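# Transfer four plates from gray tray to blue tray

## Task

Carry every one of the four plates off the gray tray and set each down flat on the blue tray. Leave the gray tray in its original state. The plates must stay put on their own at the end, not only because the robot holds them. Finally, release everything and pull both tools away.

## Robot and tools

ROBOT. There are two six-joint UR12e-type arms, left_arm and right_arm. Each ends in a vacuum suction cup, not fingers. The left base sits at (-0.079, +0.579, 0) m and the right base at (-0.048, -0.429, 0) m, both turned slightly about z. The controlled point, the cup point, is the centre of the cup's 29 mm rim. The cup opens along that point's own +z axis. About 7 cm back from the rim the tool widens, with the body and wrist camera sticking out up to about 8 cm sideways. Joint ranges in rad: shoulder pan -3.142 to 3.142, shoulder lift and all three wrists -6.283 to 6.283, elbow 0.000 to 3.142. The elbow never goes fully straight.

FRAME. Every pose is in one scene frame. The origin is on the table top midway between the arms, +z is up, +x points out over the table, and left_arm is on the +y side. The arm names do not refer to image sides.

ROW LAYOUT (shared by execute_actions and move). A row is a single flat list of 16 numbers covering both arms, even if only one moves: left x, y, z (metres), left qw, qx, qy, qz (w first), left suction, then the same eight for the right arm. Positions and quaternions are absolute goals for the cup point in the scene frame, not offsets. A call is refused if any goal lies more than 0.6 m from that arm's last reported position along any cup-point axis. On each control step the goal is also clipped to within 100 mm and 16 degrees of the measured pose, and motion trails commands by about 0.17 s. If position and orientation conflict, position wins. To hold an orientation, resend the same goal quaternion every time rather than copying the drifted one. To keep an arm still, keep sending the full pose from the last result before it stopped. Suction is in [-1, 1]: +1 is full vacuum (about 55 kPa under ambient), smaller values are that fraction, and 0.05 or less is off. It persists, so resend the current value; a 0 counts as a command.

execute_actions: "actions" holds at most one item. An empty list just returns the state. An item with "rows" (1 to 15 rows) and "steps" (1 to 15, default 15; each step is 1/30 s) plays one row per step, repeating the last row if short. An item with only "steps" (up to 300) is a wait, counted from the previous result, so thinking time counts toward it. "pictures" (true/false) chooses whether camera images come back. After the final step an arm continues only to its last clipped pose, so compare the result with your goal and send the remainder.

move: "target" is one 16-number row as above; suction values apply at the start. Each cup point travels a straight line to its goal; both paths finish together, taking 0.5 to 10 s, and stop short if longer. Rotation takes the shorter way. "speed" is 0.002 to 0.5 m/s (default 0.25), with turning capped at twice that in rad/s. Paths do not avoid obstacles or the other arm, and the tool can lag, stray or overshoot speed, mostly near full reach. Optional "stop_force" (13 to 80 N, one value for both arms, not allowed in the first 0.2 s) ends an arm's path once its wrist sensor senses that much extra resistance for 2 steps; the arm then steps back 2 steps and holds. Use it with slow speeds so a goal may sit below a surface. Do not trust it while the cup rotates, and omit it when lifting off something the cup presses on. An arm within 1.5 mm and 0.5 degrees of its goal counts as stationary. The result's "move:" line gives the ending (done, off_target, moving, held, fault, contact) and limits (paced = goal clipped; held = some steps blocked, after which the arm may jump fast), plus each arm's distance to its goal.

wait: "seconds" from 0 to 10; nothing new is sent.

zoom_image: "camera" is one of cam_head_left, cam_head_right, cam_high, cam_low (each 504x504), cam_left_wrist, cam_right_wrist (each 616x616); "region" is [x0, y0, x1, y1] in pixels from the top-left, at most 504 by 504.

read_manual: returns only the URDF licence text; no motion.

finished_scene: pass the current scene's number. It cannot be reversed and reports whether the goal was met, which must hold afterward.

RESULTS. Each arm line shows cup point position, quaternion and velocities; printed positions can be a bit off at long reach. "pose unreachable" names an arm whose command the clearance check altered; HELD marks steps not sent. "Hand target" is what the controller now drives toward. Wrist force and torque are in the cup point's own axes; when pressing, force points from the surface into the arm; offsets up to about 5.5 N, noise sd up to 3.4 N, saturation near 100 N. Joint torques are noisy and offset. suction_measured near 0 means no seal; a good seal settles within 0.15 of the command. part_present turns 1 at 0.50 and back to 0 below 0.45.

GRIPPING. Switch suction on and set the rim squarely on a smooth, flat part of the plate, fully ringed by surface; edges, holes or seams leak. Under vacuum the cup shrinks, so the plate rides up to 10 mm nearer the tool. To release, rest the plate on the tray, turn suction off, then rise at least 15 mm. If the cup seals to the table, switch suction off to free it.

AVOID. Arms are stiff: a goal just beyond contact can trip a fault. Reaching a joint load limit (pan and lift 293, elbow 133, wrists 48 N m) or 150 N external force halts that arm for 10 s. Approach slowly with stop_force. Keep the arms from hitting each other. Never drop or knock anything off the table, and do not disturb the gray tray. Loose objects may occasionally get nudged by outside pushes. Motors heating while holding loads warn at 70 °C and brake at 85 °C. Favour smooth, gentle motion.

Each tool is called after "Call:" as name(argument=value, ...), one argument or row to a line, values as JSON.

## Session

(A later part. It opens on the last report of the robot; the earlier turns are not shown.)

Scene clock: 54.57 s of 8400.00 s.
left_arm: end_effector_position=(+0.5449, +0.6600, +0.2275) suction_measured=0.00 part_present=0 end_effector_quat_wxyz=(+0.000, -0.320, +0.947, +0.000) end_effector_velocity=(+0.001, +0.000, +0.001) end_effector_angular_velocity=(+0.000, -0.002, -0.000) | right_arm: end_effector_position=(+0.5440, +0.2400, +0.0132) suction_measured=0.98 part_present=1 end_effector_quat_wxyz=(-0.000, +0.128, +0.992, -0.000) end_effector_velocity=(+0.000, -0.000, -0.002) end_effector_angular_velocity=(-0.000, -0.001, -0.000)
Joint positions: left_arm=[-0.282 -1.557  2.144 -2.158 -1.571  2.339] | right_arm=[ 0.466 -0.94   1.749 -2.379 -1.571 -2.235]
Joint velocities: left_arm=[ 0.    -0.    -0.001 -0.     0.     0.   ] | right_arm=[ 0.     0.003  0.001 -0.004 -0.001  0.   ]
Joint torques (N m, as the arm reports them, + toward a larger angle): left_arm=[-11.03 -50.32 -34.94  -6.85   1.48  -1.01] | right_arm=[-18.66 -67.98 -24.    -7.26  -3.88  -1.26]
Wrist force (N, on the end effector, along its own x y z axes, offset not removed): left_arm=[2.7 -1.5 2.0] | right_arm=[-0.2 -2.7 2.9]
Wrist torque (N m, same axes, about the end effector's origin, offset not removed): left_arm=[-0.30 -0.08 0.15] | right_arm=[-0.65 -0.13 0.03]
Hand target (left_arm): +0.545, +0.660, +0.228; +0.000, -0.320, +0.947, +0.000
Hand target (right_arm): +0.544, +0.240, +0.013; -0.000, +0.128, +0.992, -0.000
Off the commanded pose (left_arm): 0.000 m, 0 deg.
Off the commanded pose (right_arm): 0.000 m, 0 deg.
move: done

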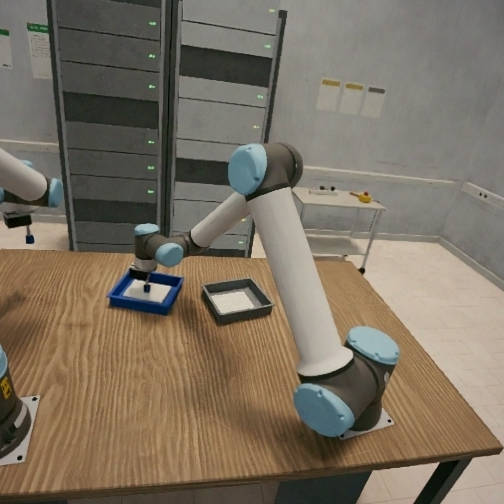

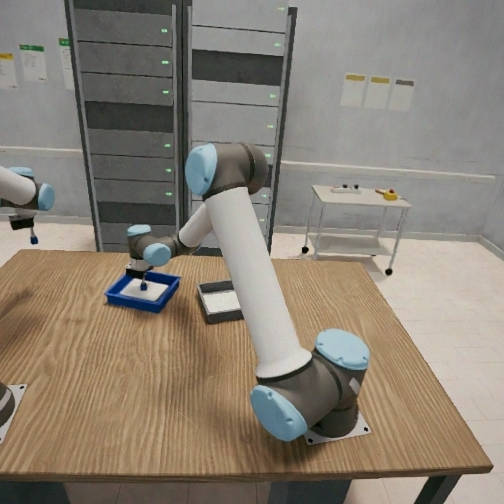

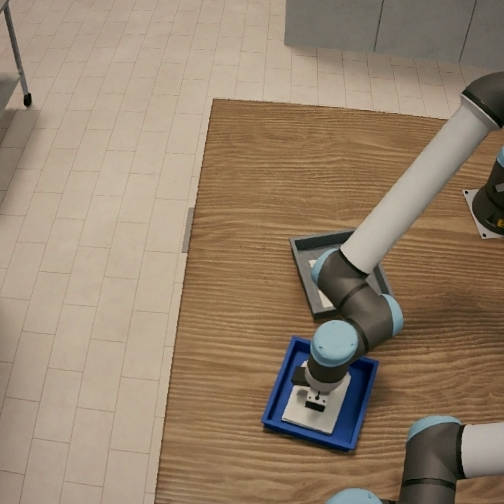

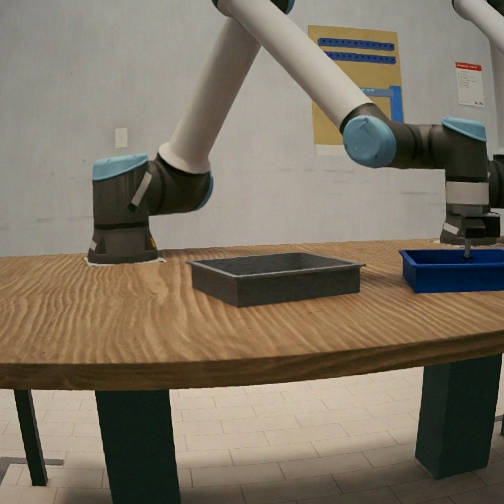

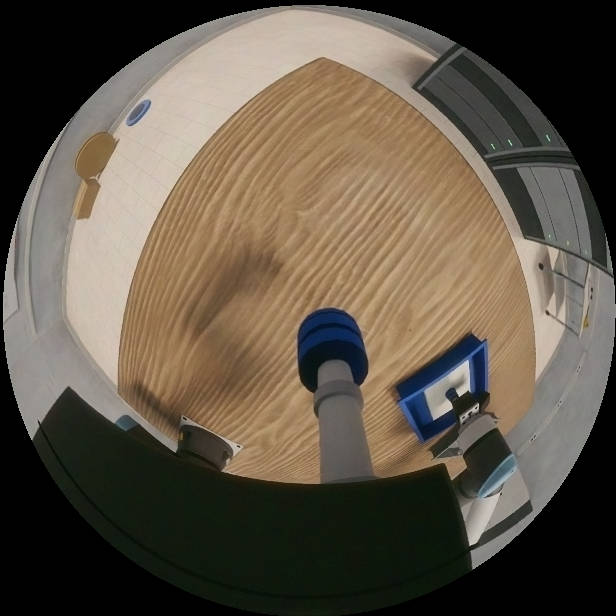

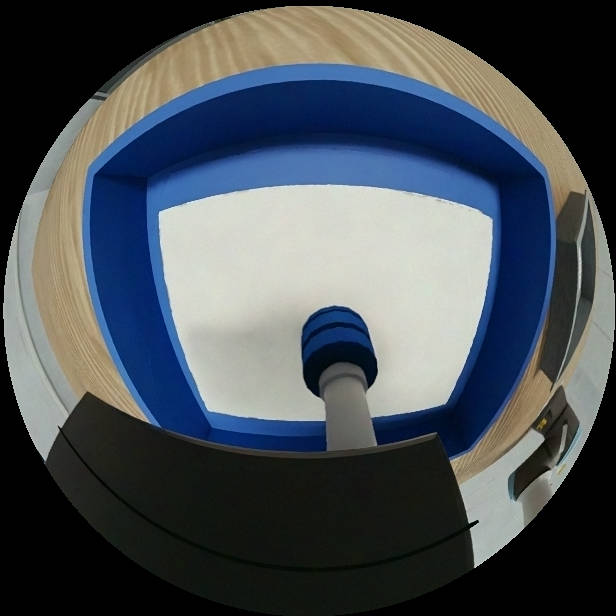

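Within a fraction of a mm of resting; release and go on.

Call:
move(
  target=[0.5449,0.66,0.2275,0,-0.320,0.947,0,0, 0.544,0.240,0.075,0,0.128,0.9918,0,0],
  speed=0.2,
)

Call:
move(
  target=[0.5449,0.66,0.2275,0,-0.320,0.947,0,0, 0.489,-0.113,0.075,0,-0.139,0.990,0,0],
  speed=0.4,
)

Call:
move(
  target=[0.5449,0.66,0.2275,0,-0.320,0.947,0,0, 0.489,-0.113,0.0045,0,-0.139,0.990,0,1],
  speed=0.1,
)

Scene clock: 56.53 s of 8400.00 s.
left_arm: end_effector_position=(+0.5449, +0.6600, +0.2275) suction_measured=0.00 part_present=0 end_effector_quat_wxyz=(+0.000, -0.320, +0.947, +0.000) end_effector_velocity=(-0.000, -0.000, -0.000) end_effector_angular_velocity=(-0.001, +0.000, -0.000) | right_arm: end_effector_position=(+0.5440, +0.2400, +0.0747) suction_measured=0.00 part_present=0 end_effector_quat_wxyz=(+0.000, +0.128, +0.992, +0.000) end_effector_velocity=(-0.000, -0.000, +0.002) end_effector_angular_velocity=(-0.001, +0.001, +0.002)
Joint positions: left_arm=[-0.282 -1.557  2.144 -2.158 -1.571  2.339] | right_arm=[ 0.466 -1.011  1.729 -2.289 -1.571 -2.235]
Joint velocities: left_arm=[ 0.    -0.     0.     0.    -0.001  0.   ] | right_arm=[-0.    -0.002 -0.001  0.005  0.    -0.003]
Joint torques (N m, as the arm reports them, + toward a larger angle): left_arm=[-10.36 -46.85 -34.53  -6.83   1.13  -1.04] | right_arm=[ -4.48 -95.29 -44.38  -0.01  -3.46   2.4 ]
Wrist force (N, on the end effector, along its own x y z axes, offset not removed): left_arm=[2.5 -2.2 0.6] | right_arm=[-0.7 0.4 0.9]
Wrist torque (N m, same axes, about the end effector's origin, offset not removed): left_arm=[-0.45 -0.05 0.11] | right_arm=[-0.26 -0.06 -0.05]
Hand target (left_arm): +0.545, +0.660, +0.228; +0.000, -0.320, +0.947, +0.000
Hand target (right_arm): +0.544, +0.240, +0.075; +0.000, +0.128, +0.992, +0.000
Off the commanded pose (left_arm): 0.000 m, 0 deg.
Off the commanded pose (right_arm): 0.000 m, 0 deg.
move: done

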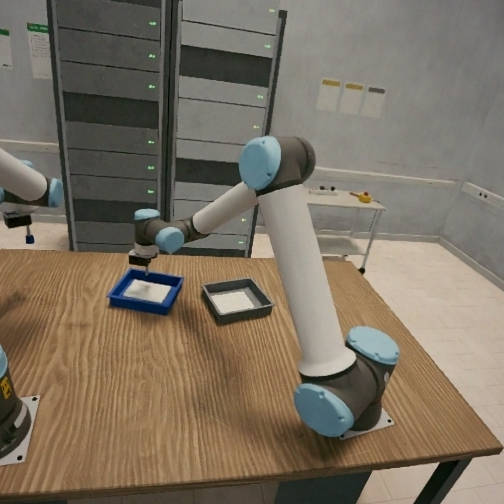

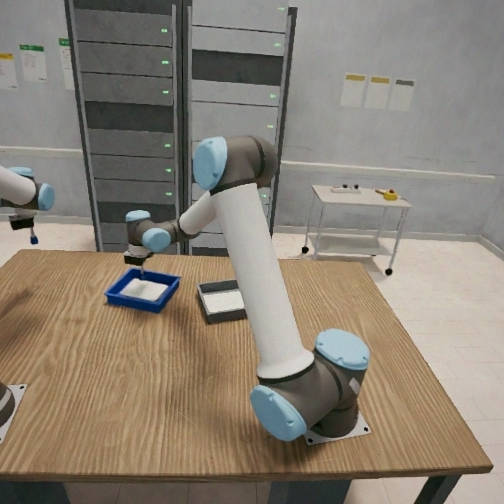

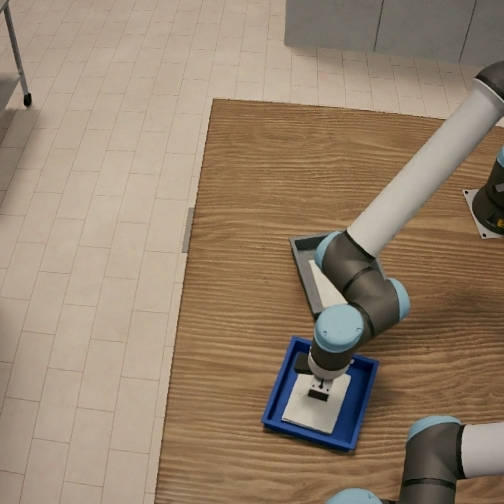

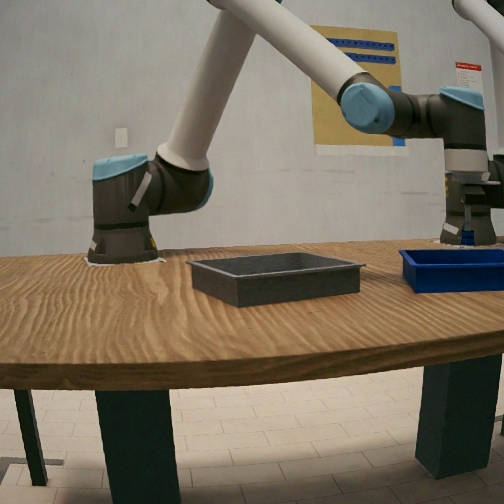

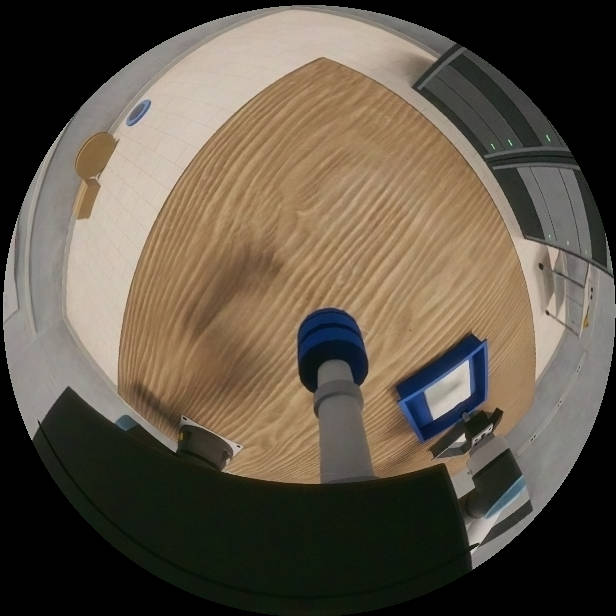

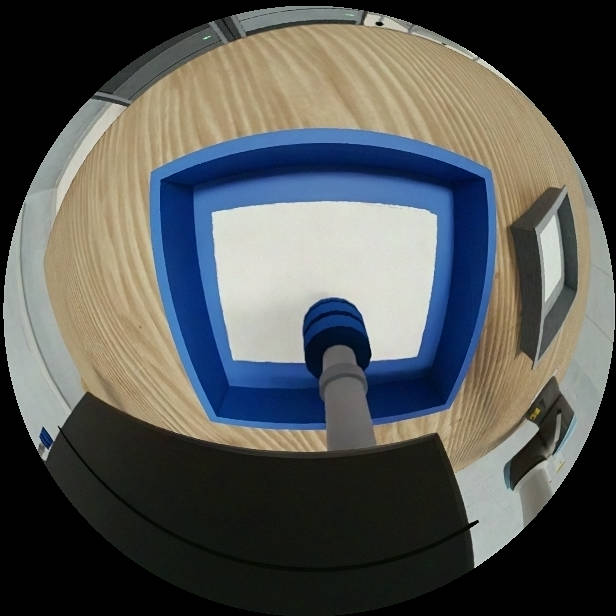

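Scene clock: 58.27 s of 8400.00 s.
left_arm: end_effector_position=(+0.5449, +0.6600, +0.2275) suction_measured=0.00 part_present=0 end_effector_quat_wxyz=(+0.000, -0.320, +0.947, +0.000) end_effector_velocity=(+0.000, +0.000, +0.000) end_effector_angular_velocity=(+0.001, -0.000, +0.000) | right_arm: end_effector_position=(+0.4892, -0.1128, +0.0748) suction_measured=0.00 part_present=0 end_effector_quat_wxyz=(-0.000, -0.139, +0.990, -0.000) end_effector_velocity=(-0.001, -0.003, -0.000) end_effector_angular_velocity=(+0.001, +0.002, +0.004)
Joint positions: left_arm=[-0.282 -1.557  2.144 -2.158 -1.571  2.339] | right_arm=[ 0.065 -1.353  2.274 -2.491 -1.571 -3.171]
Joint velocities: left_arm=[ 0.     0.    -0.001 -0.     0.001 -0.   ] | right_arm=[-0.005 -0.002  0.004 -0.     0.001 -0.009]
Joint torques (N m, as the arm reports them, + toward a larger angle): left_arm=[-13.02 -48.7  -34.07  -6.72   1.64  -1.29] | right_arm=[-20.3  -64.63 -20.08  -6.97   3.86  -1.31]
Wrist force (N, on the end effector, along its own x y z axes, offset not removed): left_arm=[6.4 -2.2 1.0] | right_arm=[-1.7 0.3 -0.7]
Wrist torque (N m, same axes, about the end effector's origin, offset not removed): left_arm=[-0.37 -0.50 0.13] | right_arm=[-0.29 0.05 0.05]
Hand target (left_arm): +0.545, +0.660, +0.228; +0.000, -0.320, +0.947, +0.000
Hand target (right_arm): +0.489, -0.113, +0.075; -0.000, -0.139, +0.990, -0.000
Off the commanded pose (left_arm): 0.000 m, 0 deg.
Off the commanded pose (right_arm): 0.000 m, 0 deg.
move: done

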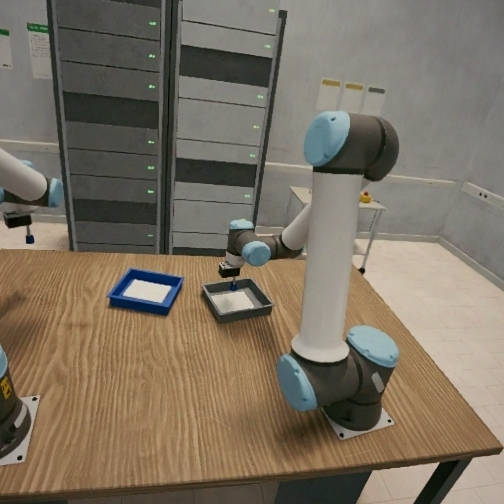

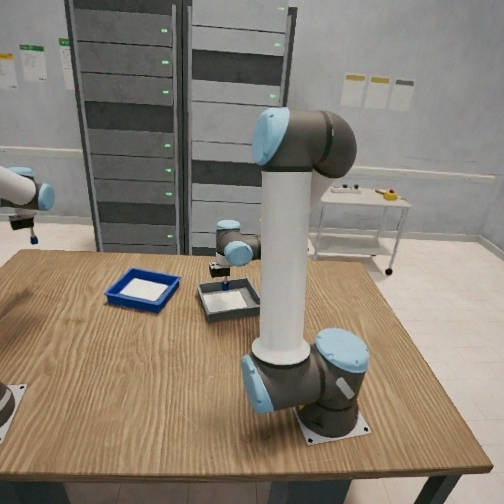

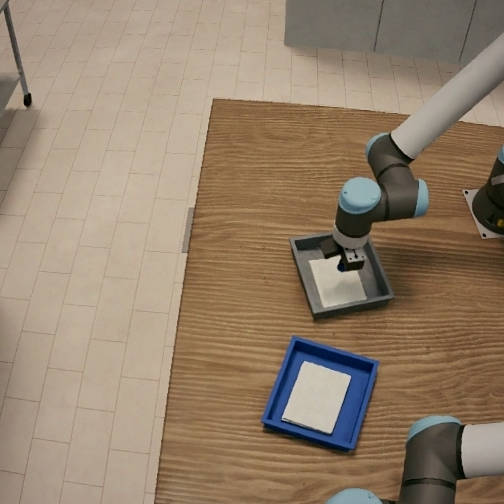

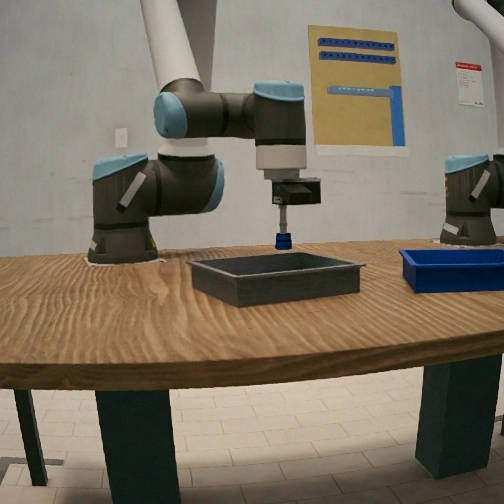

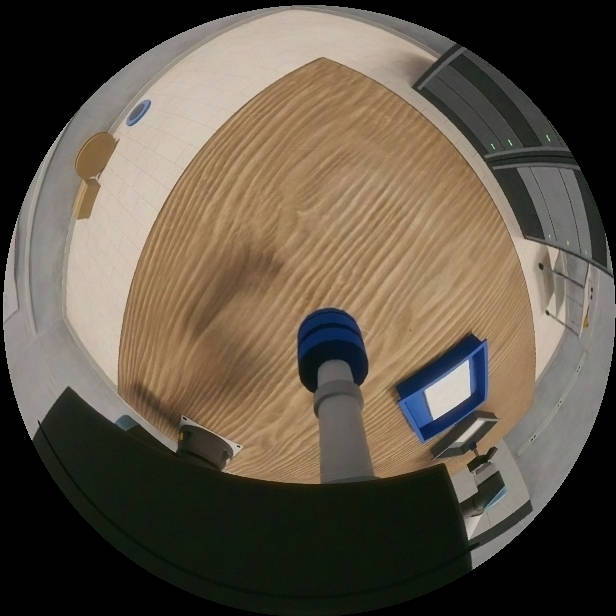

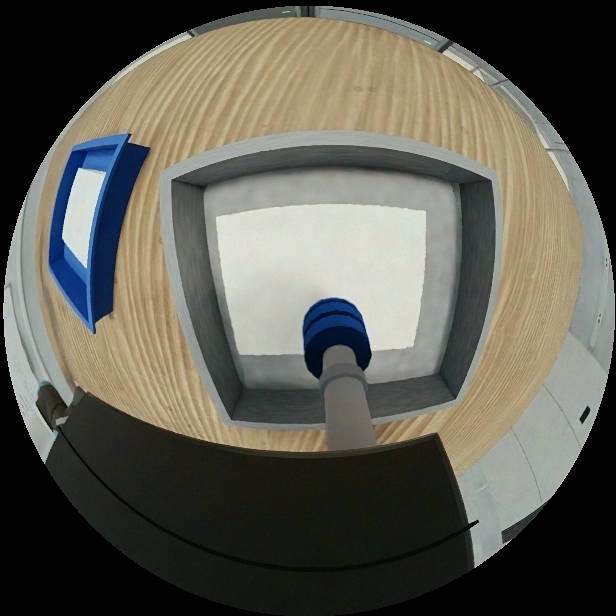

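Scene clock: 59.53 s of 8400.00 s.
left_arm: end_effector_position=(+0.5449, +0.6600, +0.2275) suction_measured=0.00 part_present=0 end_effector_quat_wxyz=(+0.000, -0.320, +0.947, +0.000) end_effector_velocity=(+0.000, -0.000, -0.000) end_effector_angular_velocity=(+0.000, -0.001, -0.001) | right_arm: end_effector_position=(+0.4891, -0.1130, +0.0048) suction_measured=0.61 part_present=1 end_effector_quat_wxyz=(-0.000, -0.139, +0.990, -0.000) end_effector_velocity=(+0.001, +0.000, -0.002) end_effector_angular_velocity=(+0.001, -0.001, -0.001)
Joint positions: left_arm=[-0.282 -1.557  2.144 -2.158 -1.571  2.339] | right_arm=[ 0.064 -1.225  2.303 -2.648 -1.571 -3.172]
Joint velocities: left_arm=[-0.     0.    -0.    -0.001  0.     0.001] | right_arm=[ 0.     0.005 -0.    -0.005  0.     0.001]
Joint torques (N m, as the arm reports them, + toward a larger angle): left_arm=[-11.44 -47.99 -34.75  -6.67   0.89  -1.2 ] | right_arm=[ -1.22 -38.41 -14.99  -6.9    3.9   -0.41]
Wrist force (N, on the end effector, along its own x y z axes, offset not removed): left_arm=[2.7 -1.2 4.1] | right_arm=[1.6 -3.4 1.0]
Wrist torque (N m, same axes, about the end effector's origin, offset not removed): left_arm=[-0.27 -0.12 0.12] | right_arm=[-0.77 -0.40 -0.11]
Hand target (left_arm): +0.545, +0.660, +0.228; +0.000, -0.320, +0.947, +0.000
Hand target (right_arm): +0.489, -0.113, +0.004; -0.000, -0.139, +0.990, -0.000
Off the commanded pose (left_arm): 0.000 m, 0 deg.
Off the commanded pose (right_arm): 0.000 m, 0 deg.
move: done

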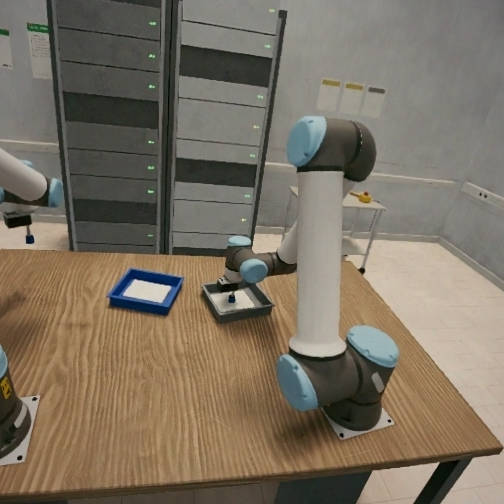

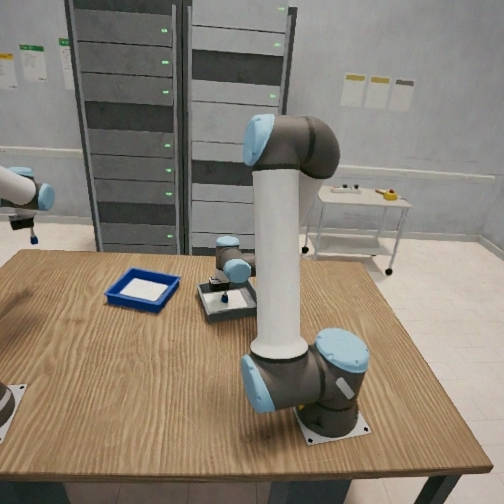

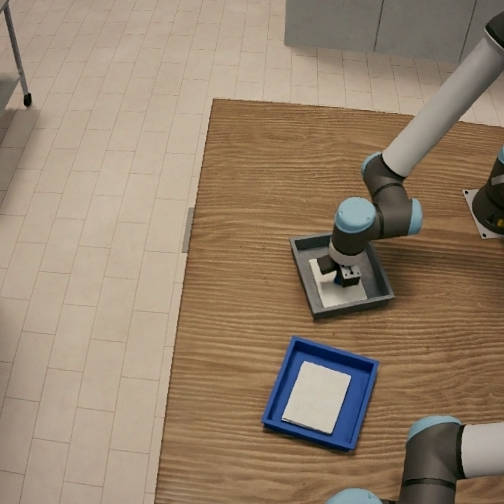

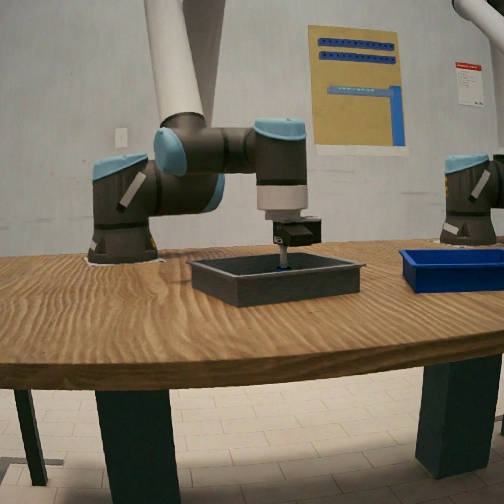

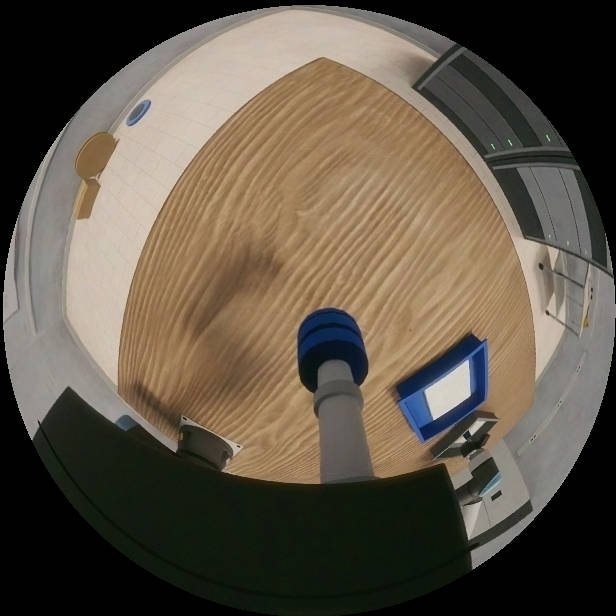

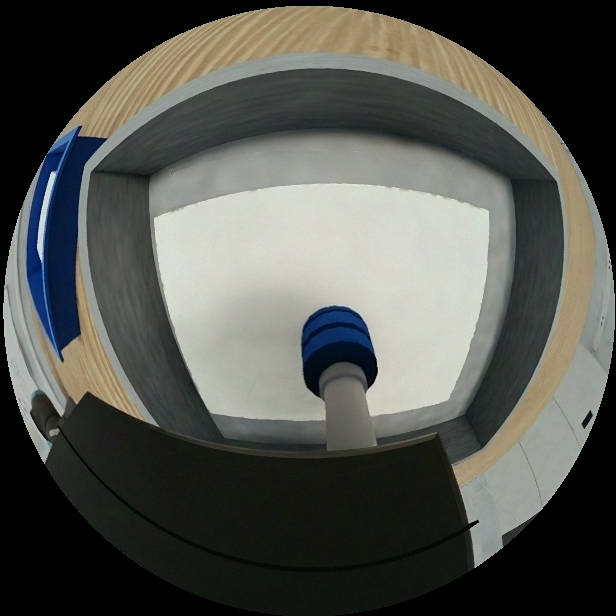

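Call:
move(
  target=[0.5449,0.66,0.2275,0,-0.320,0.947,0,0, 0.489,-0.113,0.075,0,-0.139,0.990,0,1],
  speed=0.13,
)

Call:
move(
  target=[0.5449,0.66,0.2275,0,-0.320,0.947,0,0, 0.544,0.240,0.075,0,0.135,0.9908,0,1],
  speed=0.4,
)

Scene clock: 61.40 s of 8400.00 s.
left_arm: end_effector_position=(+0.5449, +0.6600, +0.2275) suction_measured=0.00 part_present=0 end_effector_quat_wxyz=(+0.000, -0.320, +0.947, +0.000) end_effector_velocity=(-0.000, +0.000, -0.000) end_effector_angular_velocity=(-0.000, +0.000, +0.000) | right_arm: end_effector_position=(+0.4889, -0.1129, +0.0747) suction_measured=0.99 part_present=1 end_effector_quat_wxyz=(+0.000, -0.139, +0.990, +0.000) end_effector_velocity=(+0.001, -0.001, +0.004) end_effector_angular_velocity=(+0.000, -0.001, -0.002)
Joint positions: left_arm=[-0.282 -1.557  2.144 -2.158 -1.571  2.339] | right_arm=[ 0.064 -1.353  2.275 -2.492 -1.571 -3.172]
Joint velocities: left_arm=[ 0.    -0.     0.001 -0.001 -0.    -0.   ] | right_arm=[-0.001 -0.006 -0.002  0.008 -0.     0.001]
Joint torques (N m, as the arm reports them, + toward a larger angle): left_arm=[-12.42 -48.2  -35.47  -6.66   1.06  -0.88] | right_arm=[-18.03 -64.47 -38.64   0.17   3.51  -1.55]
Wrist force (N, on the end effector, along its own x y z axes, offset not removed): left_arm=[3.1 0.3 2.7] | right_arm=[0.0 -1.7 -0.4]
Wrist torque (N m, same axes, about the end effector's origin, offset not removed): left_arm=[-0.08 -0.14 0.16] | right_arm=[-0.54 -0.14 0.05]
Hand target (left_arm): +0.545, +0.660, +0.228; +0.000, -0.320, +0.947, +0.000
Hand target (right_arm): +0.489, -0.113, +0.075; +0.000, -0.139, +0.990, +0.000
Off the commanded pose (left_arm): 0.000 m, 0 deg.
Off the commanded pose (right_arm): 0.000 m, 0 deg.
move: done

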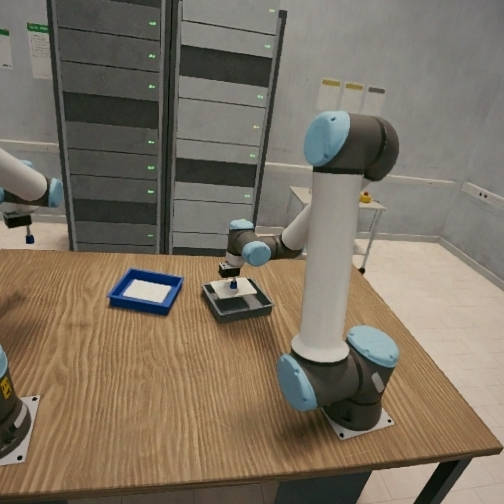

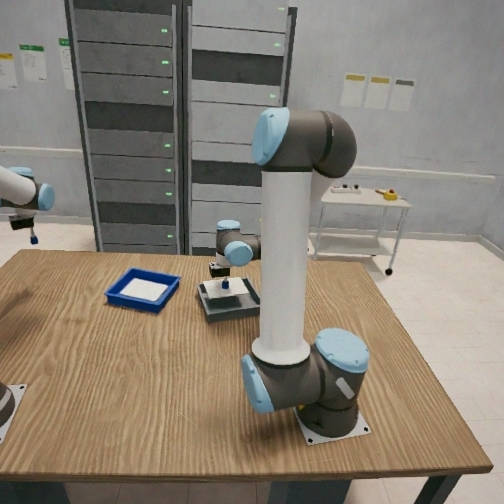

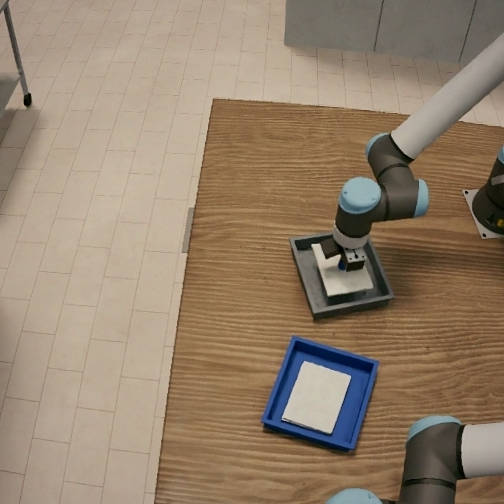

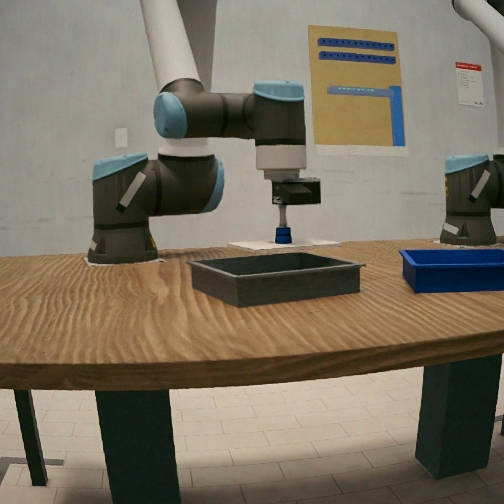

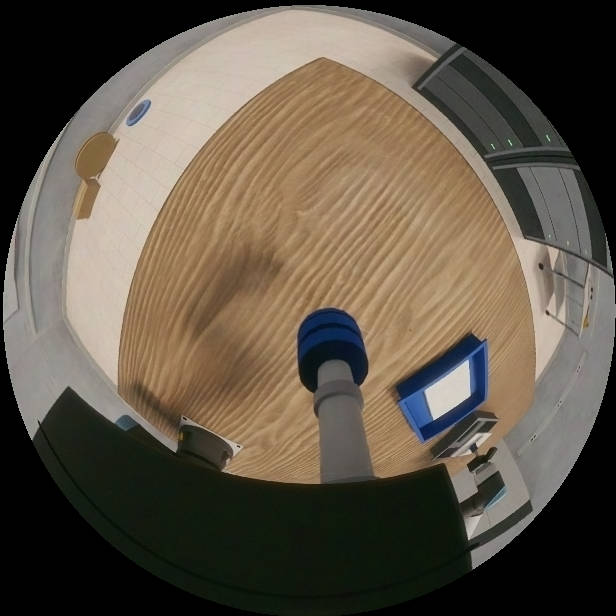

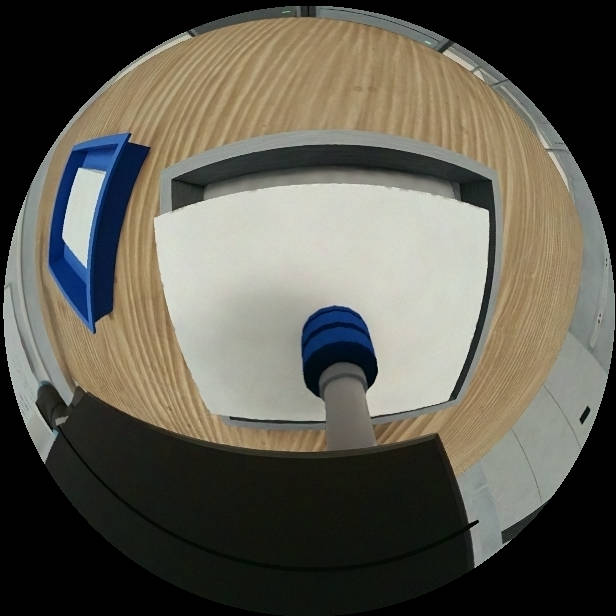

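Scene clock: 63.13 s of 8400.00 s.
left_arm: end_effector_position=(+0.5449, +0.6600, +0.2275) suction_measured=0.00 part_present=0 end_effector_quat_wxyz=(+0.000, -0.320, +0.947, +0.000) end_effector_velocity=(+0.001, -0.000, +0.000) end_effector_angular_velocity=(-0.000, -0.001, -0.000) | right_arm: end_effector_position=(+0.5437, +0.2399, +0.0752) suction_measured=0.98 part_present=1 end_effector_quat_wxyz=(+0.000, +0.135, +0.991, +0.000) end_effector_velocity=(+0.000, +0.002, -0.000) end_effector_angular_velocity=(-0.002, +0.002, -0.003)
Joint positions: left_arm=[-0.282 -1.557  2.144 -2.158 -1.571  2.339] | right_arm=[ 0.466 -1.012  1.729 -2.289 -1.571 -2.221]
Joint velocities: left_arm=[-0.     0.    -0.001 -0.     0.     0.   ] | right_arm=[ 0.002  0.003 -0.005  0.005 -0.001  0.005]
Joint torques (N m, as the arm reports them, + toward a larger angle): left_arm=[ -9.47 -48.55 -35.39  -6.17   1.02  -0.99] | right_arm=[ 14.27 -63.59 -44.23  -0.06  -3.88   2.49]
Wrist force (N, on the end effector, along its own x y z axes, offset not removed): left_arm=[2.1 1.2 1.9] | right_arm=[1.9 3.2 0.9]
Wrist torque (N m, same axes, about the end effector's origin, offset not removed): left_arm=[0.01 -0.05 0.09] | right_arm=[0.17 -0.43 -0.05]
Hand target (left_arm): +0.545, +0.660, +0.228; +0.000, -0.320, +0.947, +0.000
Hand target (right_arm): +0.544, +0.240, +0.075; +0.000, +0.135, +0.991, +0.000
Off the commanded pose (left_arm): 0.000 m, 0 deg.
Off the commanded pose (right_arm): 0.000 m, 0 deg.
move: done

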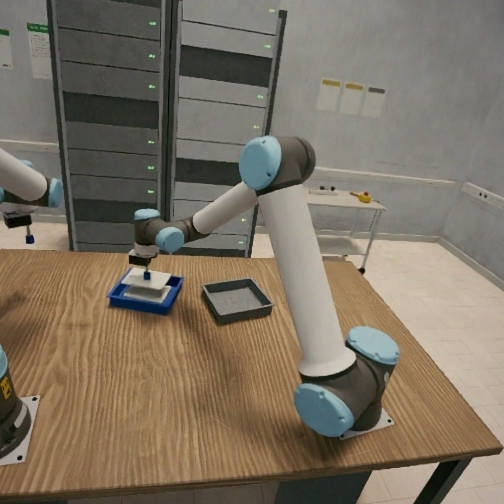

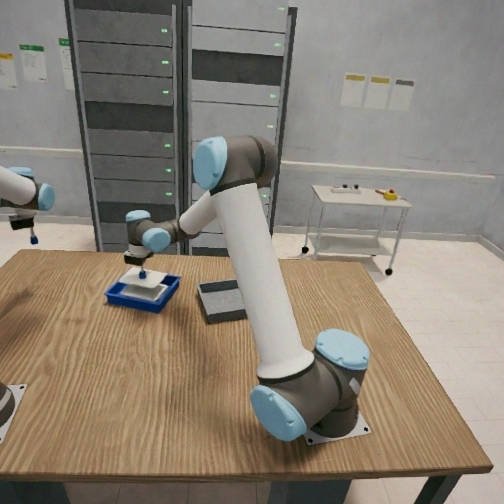

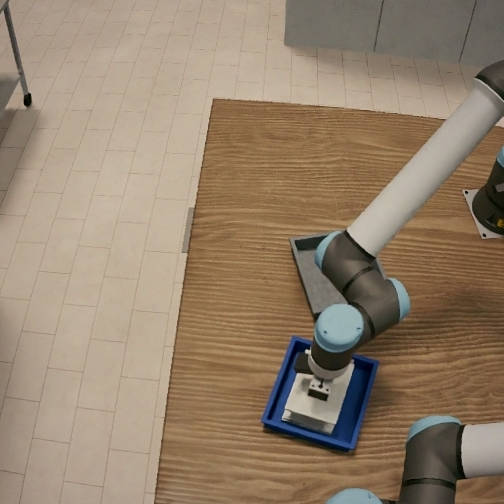

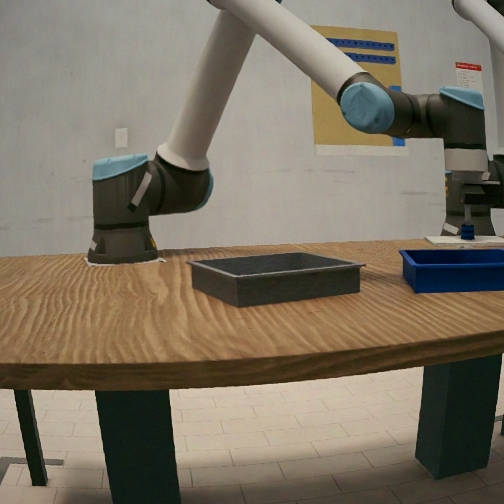

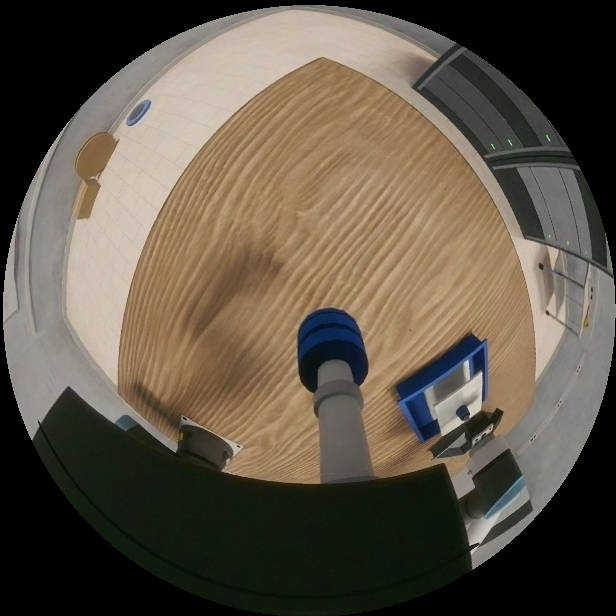

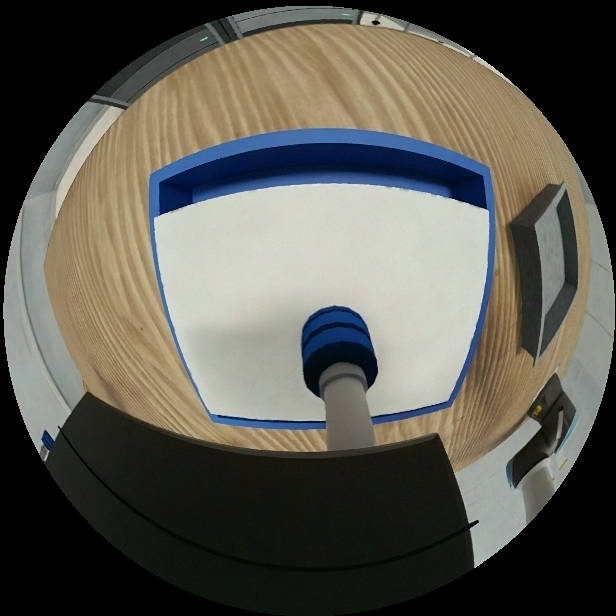

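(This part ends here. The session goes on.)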